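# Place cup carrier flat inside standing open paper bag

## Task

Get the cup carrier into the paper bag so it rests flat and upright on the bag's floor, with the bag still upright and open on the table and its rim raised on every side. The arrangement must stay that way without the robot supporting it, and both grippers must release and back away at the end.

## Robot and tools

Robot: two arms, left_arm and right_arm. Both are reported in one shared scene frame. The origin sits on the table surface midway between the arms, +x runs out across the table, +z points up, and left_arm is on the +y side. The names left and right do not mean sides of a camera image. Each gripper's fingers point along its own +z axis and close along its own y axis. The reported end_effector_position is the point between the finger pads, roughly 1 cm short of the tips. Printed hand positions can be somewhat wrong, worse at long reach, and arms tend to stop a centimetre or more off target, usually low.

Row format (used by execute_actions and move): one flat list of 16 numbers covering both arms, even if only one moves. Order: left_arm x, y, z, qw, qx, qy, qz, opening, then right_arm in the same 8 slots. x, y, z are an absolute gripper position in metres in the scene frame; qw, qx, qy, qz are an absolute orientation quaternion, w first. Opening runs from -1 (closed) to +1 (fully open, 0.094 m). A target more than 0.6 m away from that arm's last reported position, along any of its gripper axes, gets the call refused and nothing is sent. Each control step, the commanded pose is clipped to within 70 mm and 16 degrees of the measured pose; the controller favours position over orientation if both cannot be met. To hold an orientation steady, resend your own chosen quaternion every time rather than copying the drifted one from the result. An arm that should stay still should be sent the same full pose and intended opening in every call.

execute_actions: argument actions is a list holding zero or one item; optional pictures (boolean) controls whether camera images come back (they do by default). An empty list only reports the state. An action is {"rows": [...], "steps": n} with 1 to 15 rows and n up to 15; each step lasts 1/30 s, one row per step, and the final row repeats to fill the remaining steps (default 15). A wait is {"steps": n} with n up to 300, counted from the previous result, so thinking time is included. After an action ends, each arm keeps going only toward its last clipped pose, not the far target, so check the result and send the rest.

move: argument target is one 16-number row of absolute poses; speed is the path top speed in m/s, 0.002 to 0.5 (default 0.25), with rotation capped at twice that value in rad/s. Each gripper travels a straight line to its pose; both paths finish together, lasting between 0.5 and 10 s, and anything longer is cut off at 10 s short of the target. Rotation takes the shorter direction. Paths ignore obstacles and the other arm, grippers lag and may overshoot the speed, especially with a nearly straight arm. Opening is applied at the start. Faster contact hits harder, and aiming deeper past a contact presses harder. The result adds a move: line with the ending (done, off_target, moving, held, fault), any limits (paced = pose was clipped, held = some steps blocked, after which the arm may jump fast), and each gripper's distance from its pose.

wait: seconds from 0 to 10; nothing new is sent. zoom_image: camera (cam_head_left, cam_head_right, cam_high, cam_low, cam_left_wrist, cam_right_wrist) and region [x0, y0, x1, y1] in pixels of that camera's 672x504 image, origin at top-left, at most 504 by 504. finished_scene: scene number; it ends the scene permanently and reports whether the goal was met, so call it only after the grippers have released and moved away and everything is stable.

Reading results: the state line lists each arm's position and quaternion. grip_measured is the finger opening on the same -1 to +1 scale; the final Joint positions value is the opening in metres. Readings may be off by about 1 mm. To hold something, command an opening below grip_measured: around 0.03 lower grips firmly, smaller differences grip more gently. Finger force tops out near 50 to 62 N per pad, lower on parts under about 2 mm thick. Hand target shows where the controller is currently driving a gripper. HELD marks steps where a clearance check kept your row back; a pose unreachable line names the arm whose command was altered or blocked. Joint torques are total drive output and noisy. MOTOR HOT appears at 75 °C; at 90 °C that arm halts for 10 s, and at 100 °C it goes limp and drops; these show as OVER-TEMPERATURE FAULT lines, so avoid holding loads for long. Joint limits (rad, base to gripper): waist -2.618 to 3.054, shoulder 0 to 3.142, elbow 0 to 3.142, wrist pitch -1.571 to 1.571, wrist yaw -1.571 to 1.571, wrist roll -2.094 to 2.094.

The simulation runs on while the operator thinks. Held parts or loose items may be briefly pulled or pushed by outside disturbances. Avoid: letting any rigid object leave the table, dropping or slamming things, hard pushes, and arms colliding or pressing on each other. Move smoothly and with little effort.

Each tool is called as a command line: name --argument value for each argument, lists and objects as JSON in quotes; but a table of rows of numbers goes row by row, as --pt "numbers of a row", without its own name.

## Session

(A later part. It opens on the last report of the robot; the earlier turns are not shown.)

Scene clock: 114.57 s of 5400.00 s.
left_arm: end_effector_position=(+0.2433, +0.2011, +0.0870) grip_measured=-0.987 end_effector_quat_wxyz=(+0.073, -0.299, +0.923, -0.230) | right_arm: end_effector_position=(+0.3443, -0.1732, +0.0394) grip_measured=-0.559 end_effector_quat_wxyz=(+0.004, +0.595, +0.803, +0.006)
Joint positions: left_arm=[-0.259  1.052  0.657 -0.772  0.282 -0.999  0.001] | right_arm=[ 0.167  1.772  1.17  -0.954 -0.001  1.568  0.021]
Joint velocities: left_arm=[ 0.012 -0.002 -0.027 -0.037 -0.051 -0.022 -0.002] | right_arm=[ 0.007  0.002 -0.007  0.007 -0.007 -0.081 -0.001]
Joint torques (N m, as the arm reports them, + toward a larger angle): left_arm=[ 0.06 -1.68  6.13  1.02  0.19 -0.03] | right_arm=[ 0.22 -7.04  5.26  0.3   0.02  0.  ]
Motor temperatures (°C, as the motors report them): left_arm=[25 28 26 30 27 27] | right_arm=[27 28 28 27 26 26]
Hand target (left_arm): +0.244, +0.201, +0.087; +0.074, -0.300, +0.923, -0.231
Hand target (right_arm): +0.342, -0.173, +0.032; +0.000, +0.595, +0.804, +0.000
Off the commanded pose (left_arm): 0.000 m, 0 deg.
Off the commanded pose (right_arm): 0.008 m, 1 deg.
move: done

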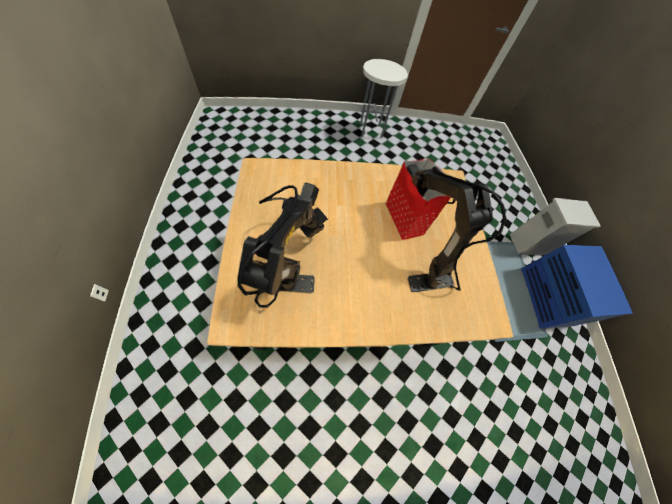

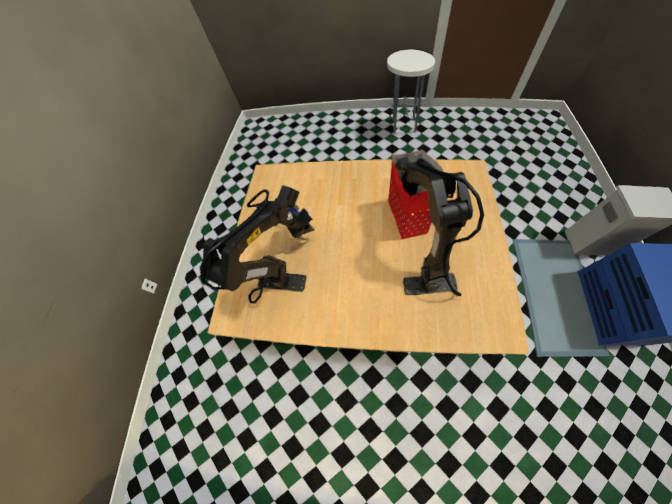

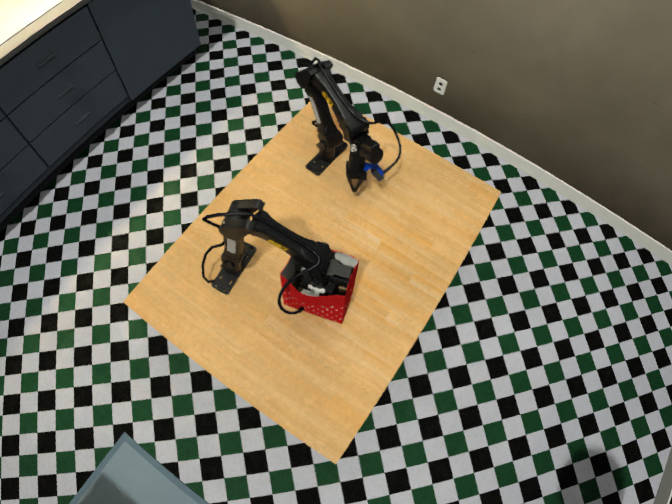

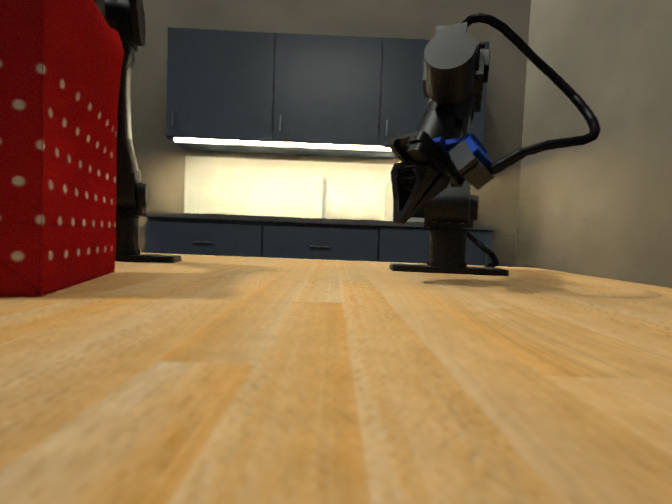

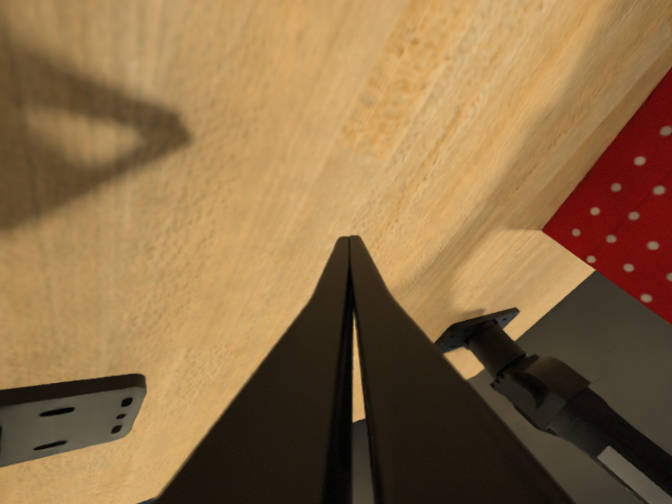

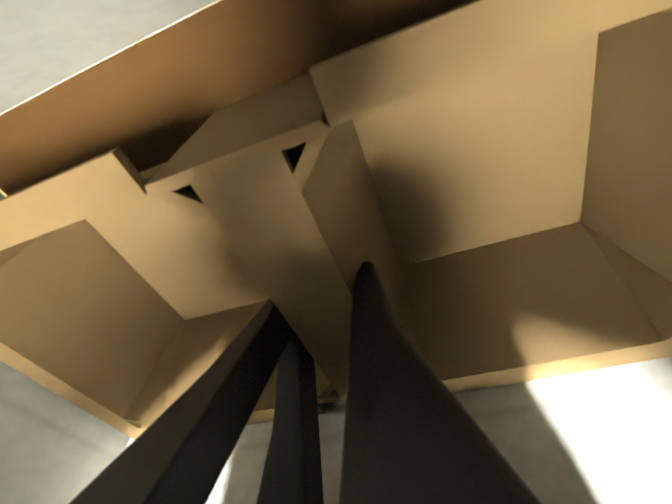

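move --target '[0.2437,0.2011,0.0871,0.074,-0.3,0.923,-0.231,-1,0.343,-0.173,0.032,0,0.595,0.804,0,-0.2]'

move --target '[0.2437,0.2011,0.0871,0.074,-0.3,0.923,-0.231,-1,0.341,-0.165,0.195,0,0.595,0.804,0,-0.2]' --speed 0.08

Scene clock: 121.20 s of 5400.00 s.
left_arm: end_effector_position=(+0.2433, +0.2011, +0.0870) grip_measured=-0.987 end_effector_quat_wxyz=(+0.073, -0.299, +0.923, -0.230) | right_arm: end_effector_position=(+0.3451, -0.1730, +0.0394) grip_measured=-0.201 end_effector_quat_wxyz=(+0.005, +0.595, +0.803, +0.007)
Joint positions: left_arm=[-0.259  1.052  0.657 -0.772  0.282 -0.999  0.001] | right_arm=[ 0.167  1.772  1.17  -0.951 -0.001  1.568  0.038]
Joint velocities: left_arm=[ 0.002 -0.012  0.017  0.022 -0.051  0.066 -0.   ] | right_arm=[-0.012  0.017 -0.012  0.022  0.037 -0.007 -0.   ]
Joint torques (N m, as the arm reports them, + toward a larger angle): left_arm=[-0.01 -1.51  6.05  0.99  0.19 -0.03] | right_arm=[ 0.23 -6.71  5.66  0.28  0.02  0.01]
Motor temperatures (°C, as the motors report them): left_arm=[25 28 26 31 27 27] | right_arm=[27 28 28 27 26 26]
Hand target (left_arm): +0.244, +0.201, +0.087; +0.074, -0.300, +0.923, -0.231
Hand target (right_arm): +0.343, -0.173, +0.032; +0.000, +0.595, +0.804, -0.000
Off the commanded pose (left_arm): 0.000 m, 0 deg.
Off the commanded pose (right_arm): 0.008 m, 1 deg.
After step 90, 2.93 s passed at rest.
move: done

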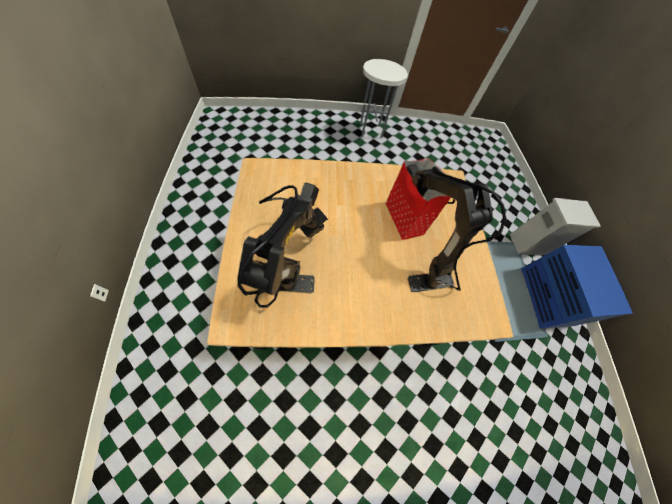

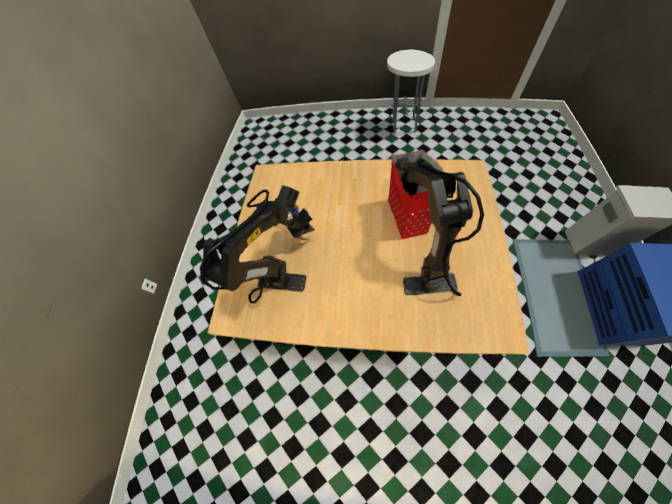

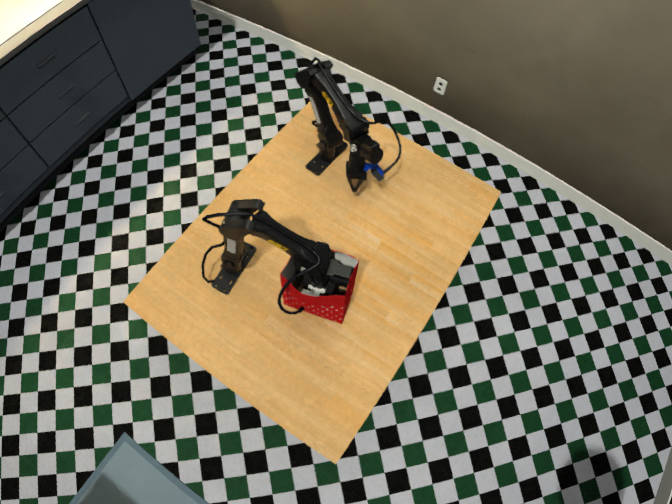

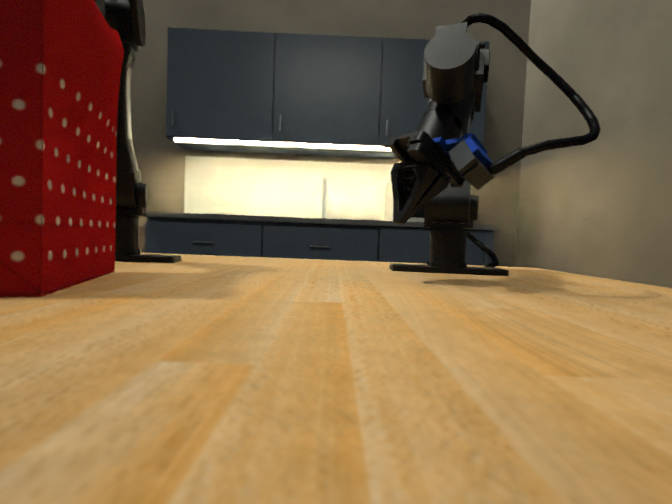

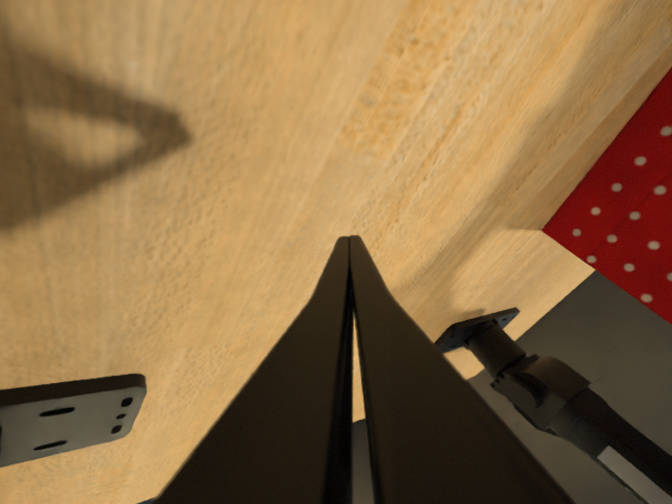

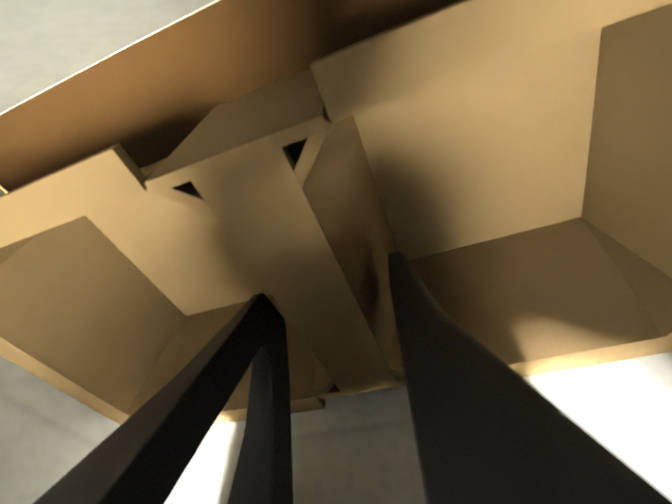

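Scene clock: 123.63 s of 5400.00 s.
left_arm: end_effector_position=(+0.2433, +0.2011, +0.0870) grip_measured=-0.987 end_effector_quat_wxyz=(+0.073, -0.299, +0.923, -0.230) | right_arm: end_effector_position=(+0.3469, -0.1666, +0.1878) grip_measured=-0.201 end_effector_quat_wxyz=(+0.004, +0.597, +0.802, +0.008)
Joint positions: left_arm=[-0.259  1.052  0.657 -0.772  0.282 -0.999  0.001] | right_arm=[ 0.184  1.748  1.738 -1.543 -0.002  1.59   0.038]
Joint velocities: left_arm=[ 0.002  0.017  0.002  0.007 -0.037  0.022 -0.001] | right_arm=[ 0.002 -0.012 -0.007  0.037 -0.066 -0.037 -0.001]
Joint torques (N m, as the arm reports them, + toward a larger angle): left_arm=[ 0.05 -1.65  6.12  1.03  0.17 -0.02] | right_arm=[ 1.1  -8.52  9.   -0.07  0.04  0.04]
Motor temperatures (°C, as the motors report them): left_arm=[25 28 26 31 27 27] | right_arm=[27 28 28 27 26 26]
Hand target (left_arm): +0.244, +0.201, +0.087; +0.074, -0.300, +0.923, -0.231
Hand target (right_arm): +0.344, -0.164, +0.194; +0.006, +0.595, +0.804, +0.008
Off the commanded pose (left_arm): 0.000 m, 0 deg.
Off the commanded pose (right_arm): 0.009 m, 1 deg.
joint sent to its limit (right arm) — the command would take joint 4 (wrist pitch) past its lower limit, so that joint was sent only as far as its limit.
move: done

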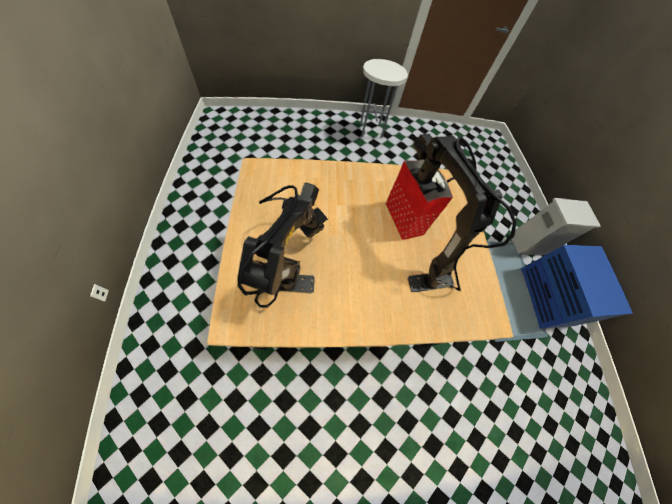

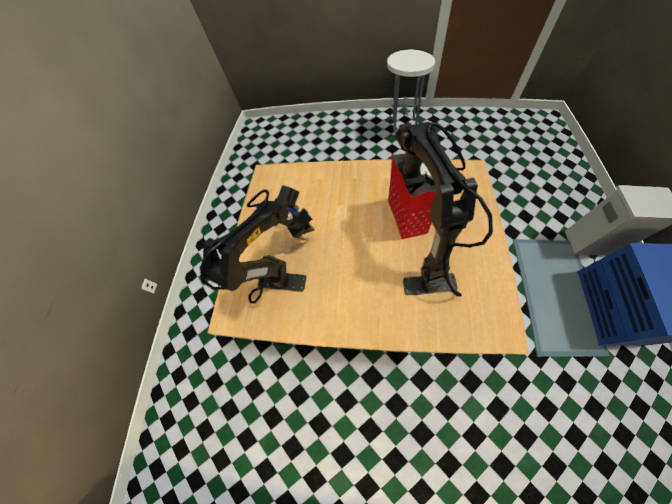

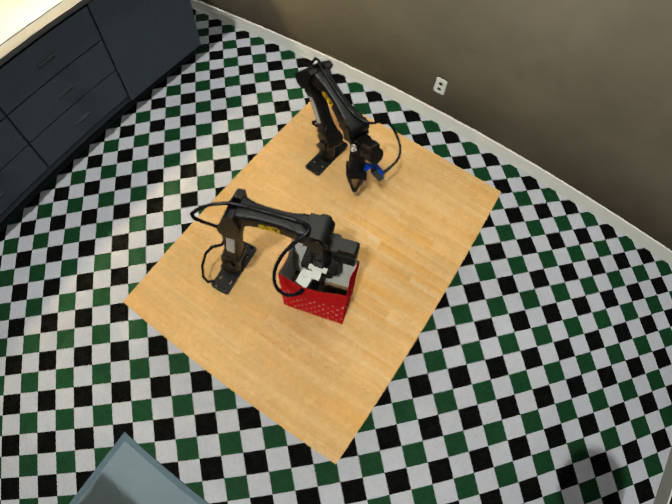

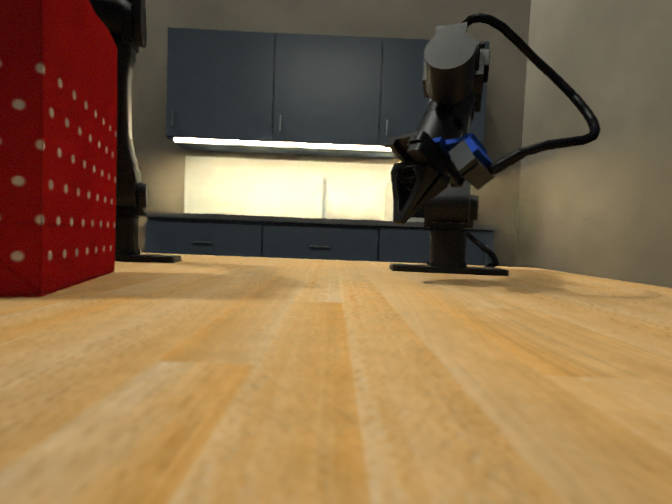

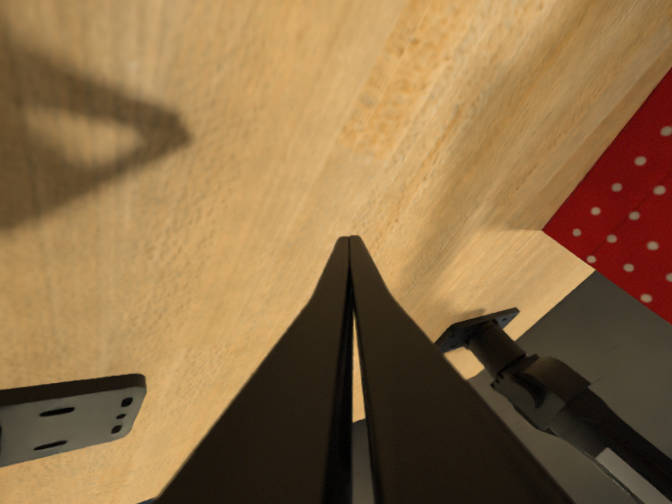

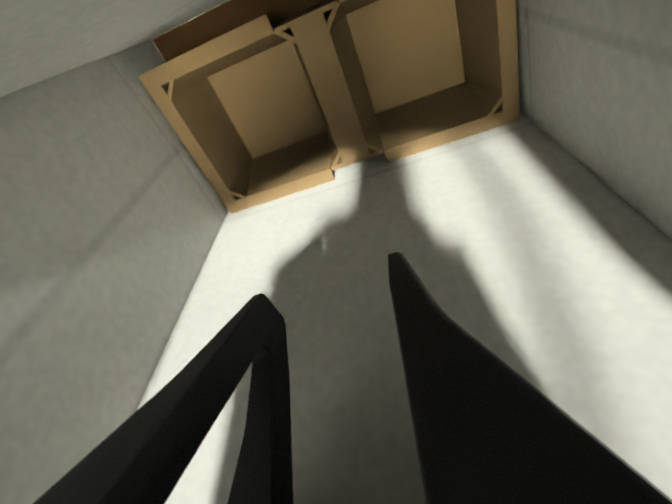

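move --target '[0.2437,0.2011,0.0871,0.074,-0.3,0.923,-0.231,-1,0.37,-0.16,0.37,0.213,0.556,0.751,0.288,-0.2]' --speed 0.15

move --target '[0.2437,0.2011,0.0871,0.074,-0.3,0.923,-0.231,-1,0.28,-0.5,0.38,0.33,0.7,0.62,0.12,-0.2]'

Scene clock: 129.90 s of 5400.00 s.
left_arm: end_effector_position=(+0.2433, +0.2011, +0.0870) grip_measured=-0.987 end_effector_quat_wxyz=(+0.073, -0.299, +0.923, -0.230) | right_arm: end_effector_position=(+0.3749, -0.1576, +0.3511) grip_measured=-0.201 end_effector_quat_wxyz=(+0.192, +0.560, +0.760, +0.269)
Joint positions: left_arm=[-0.259  1.052  0.657 -0.772  0.282 -0.999  0.001] | right_arm=[ 0.184  1.491  1.957 -1.363 -0.002  1.582  0.038]
Joint velocities: left_arm=[-0.002  0.012  0.002 -0.081  0.007 -0.007 -0.   ] | right_arm=[-0.002 -0.012 -0.002  0.051  0.007  0.022 -0.   ]
Joint torques (N m, as the arm reports them, + toward a larger angle): left_arm=[ 0.05 -1.51  6.17  1.    0.18 -0.03] | right_arm=[-0.15 -7.03  8.8   1.55  0.   -0.1 ]
Motor temperatures (°C, as the motors report them): left_arm=[25 28 26 31 27 27] | right_arm=[27 28 29 27 26 26]
Hand target (left_arm): +0.244, +0.201, +0.087; +0.074, -0.300, +0.923, -0.231
Hand target (right_arm): +0.373, -0.159, +0.369; +0.210, +0.551, +0.754, +0.289
Off the commanded pose (left_arm): 0.000 m, 0 deg.
Off the commanded pose (right_arm): 0.020 m, 3 deg.
After step 90, 0.47 s passed at rest.
move: off_target (right_arm)

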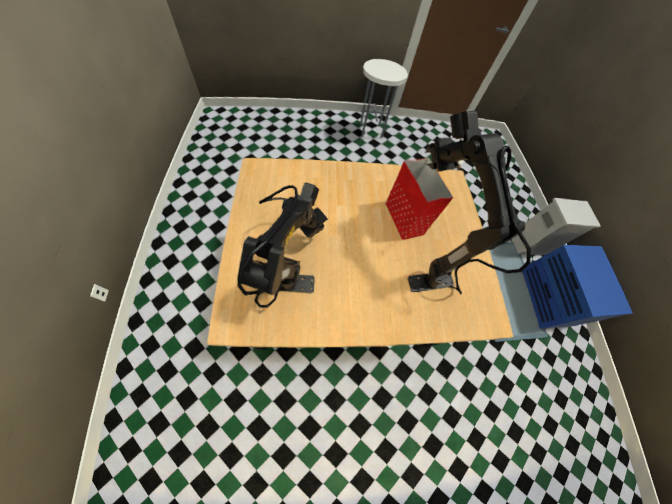

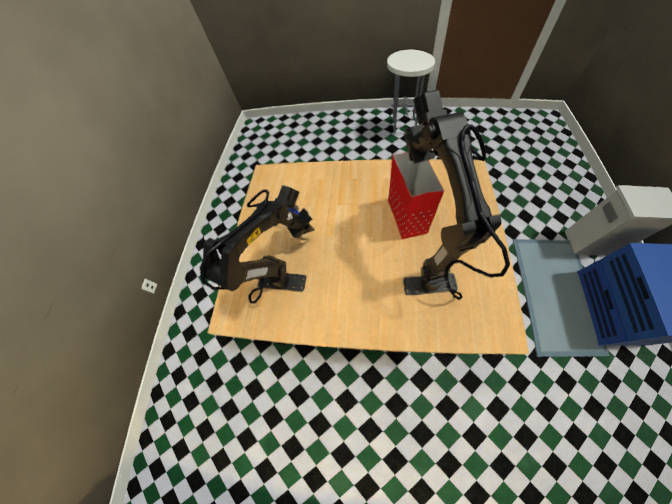

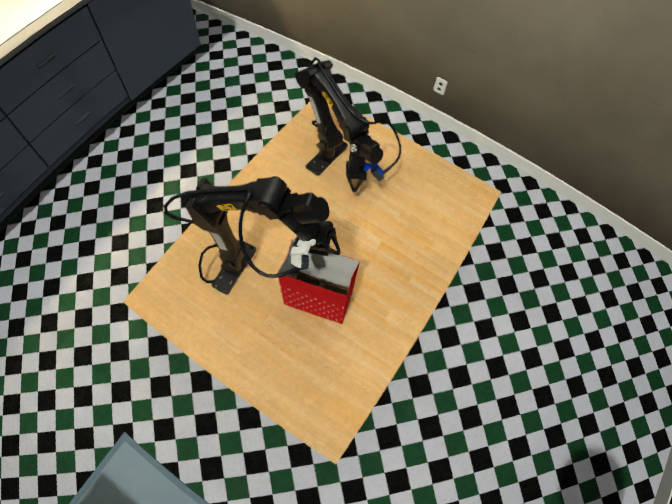

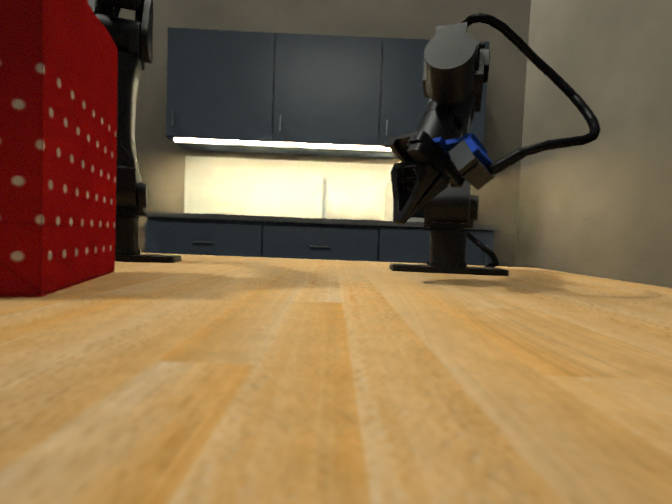

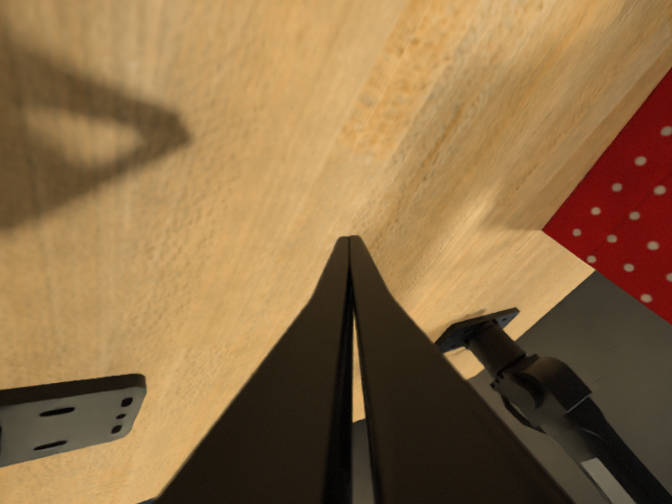

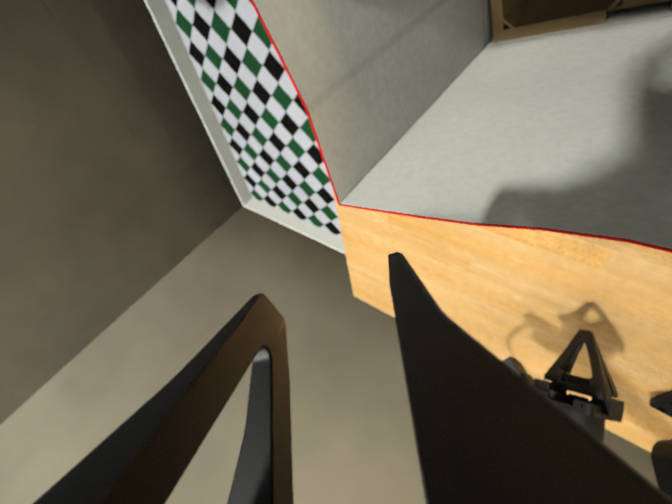

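Scene clock: 131.90 s of 5400.00 s.
left_arm: end_effector_position=(+0.2433, +0.2011, +0.0870) grip_measured=-0.987 end_effector_quat_wxyz=(+0.073, -0.299, +0.923, -0.230) | right_arm: end_effector_position=(+0.2853, -0.5032, +0.3763) grip_measured=-0.201 end_effector_quat_wxyz=(+0.329, +0.705, +0.613, +0.133)
Joint positions: left_arm=[-0.259  1.052  0.657 -0.772  0.282 -0.999  0.001] | right_arm=[-1.075  1.536  2.104 -1.471 -0.31   0.869  0.038]
Joint velocities: left_arm=[-0.007  0.007 -0.012 -0.007 -0.022 -0.066  0.   ] | right_arm=[-0.002 -0.017 -0.012 -0.051 -0.007 -0.066  0.   ]
Joint torques (N m, as the arm reports them, + toward a larger angle): left_arm=[ 0.02 -1.76  6.18  0.98  0.17 -0.03] | right_arm=[-0.85 -4.41  8.39  1.25 -0.26 -0.12]
Motor temperatures (°C, as the motors report them): left_arm=[25 28 26 31 27 27] | right_arm=[27 28 29 27 26 26]
Hand target (left_arm): +0.244, +0.201, +0.087; +0.074, -0.300, +0.923, -0.231
Hand target (right_arm): +0.284, -0.504, +0.381; +0.334, +0.702, +0.615, +0.133
Off the commanded pose (left_arm): 0.000 m, 0 deg.
Off the commanded pose (right_arm): 0.007 m, 2 deg.
move: done

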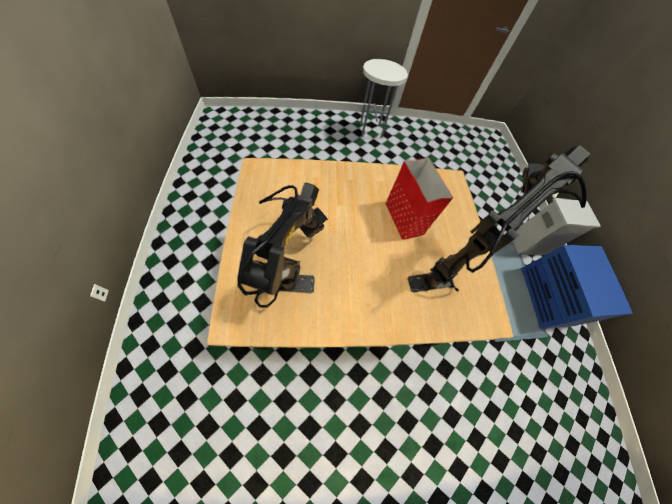

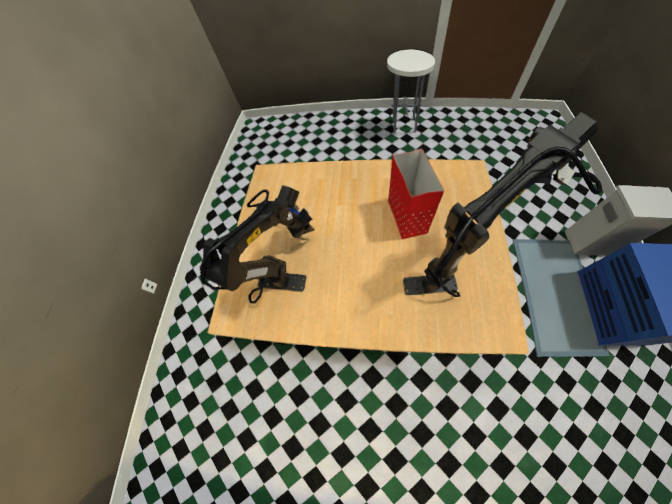

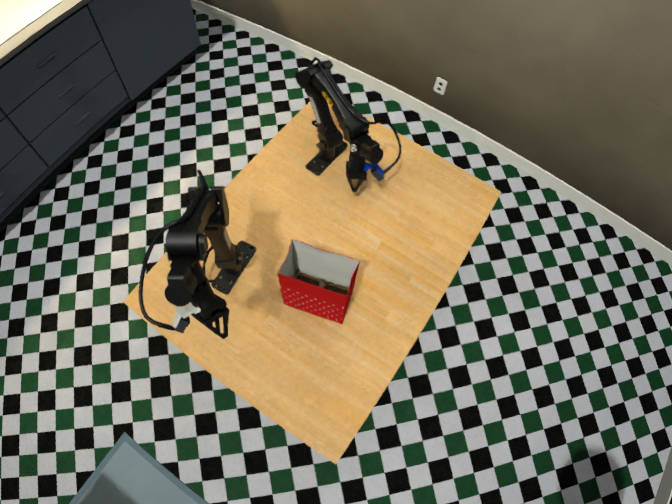

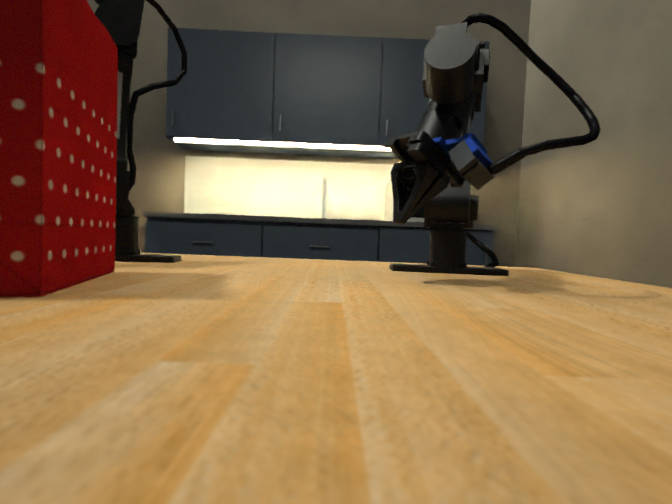

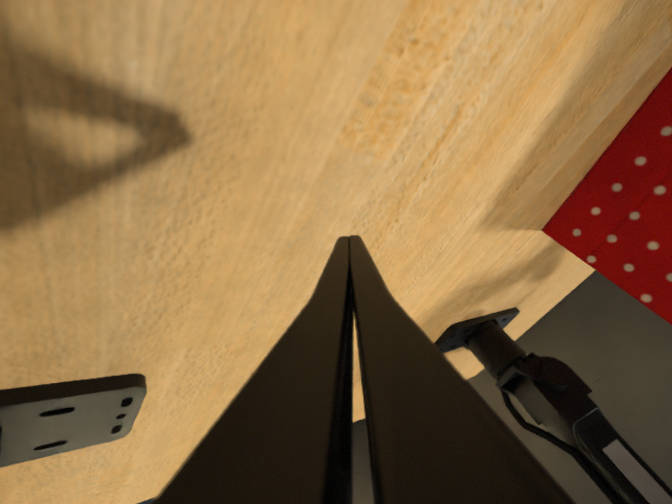

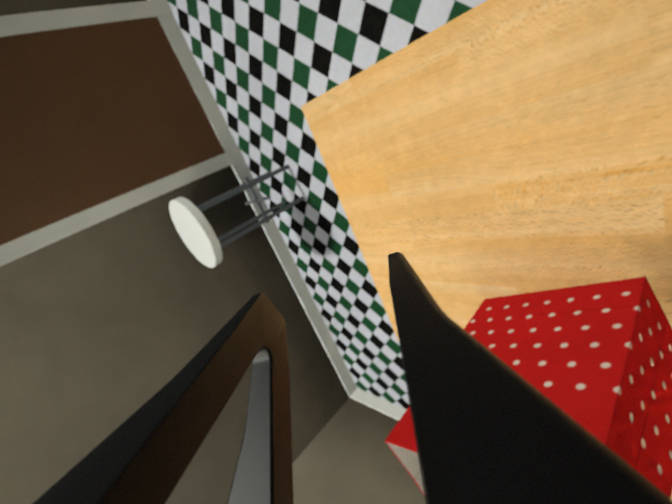

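finished_scene --scene 2

The scene is finished: the task was done.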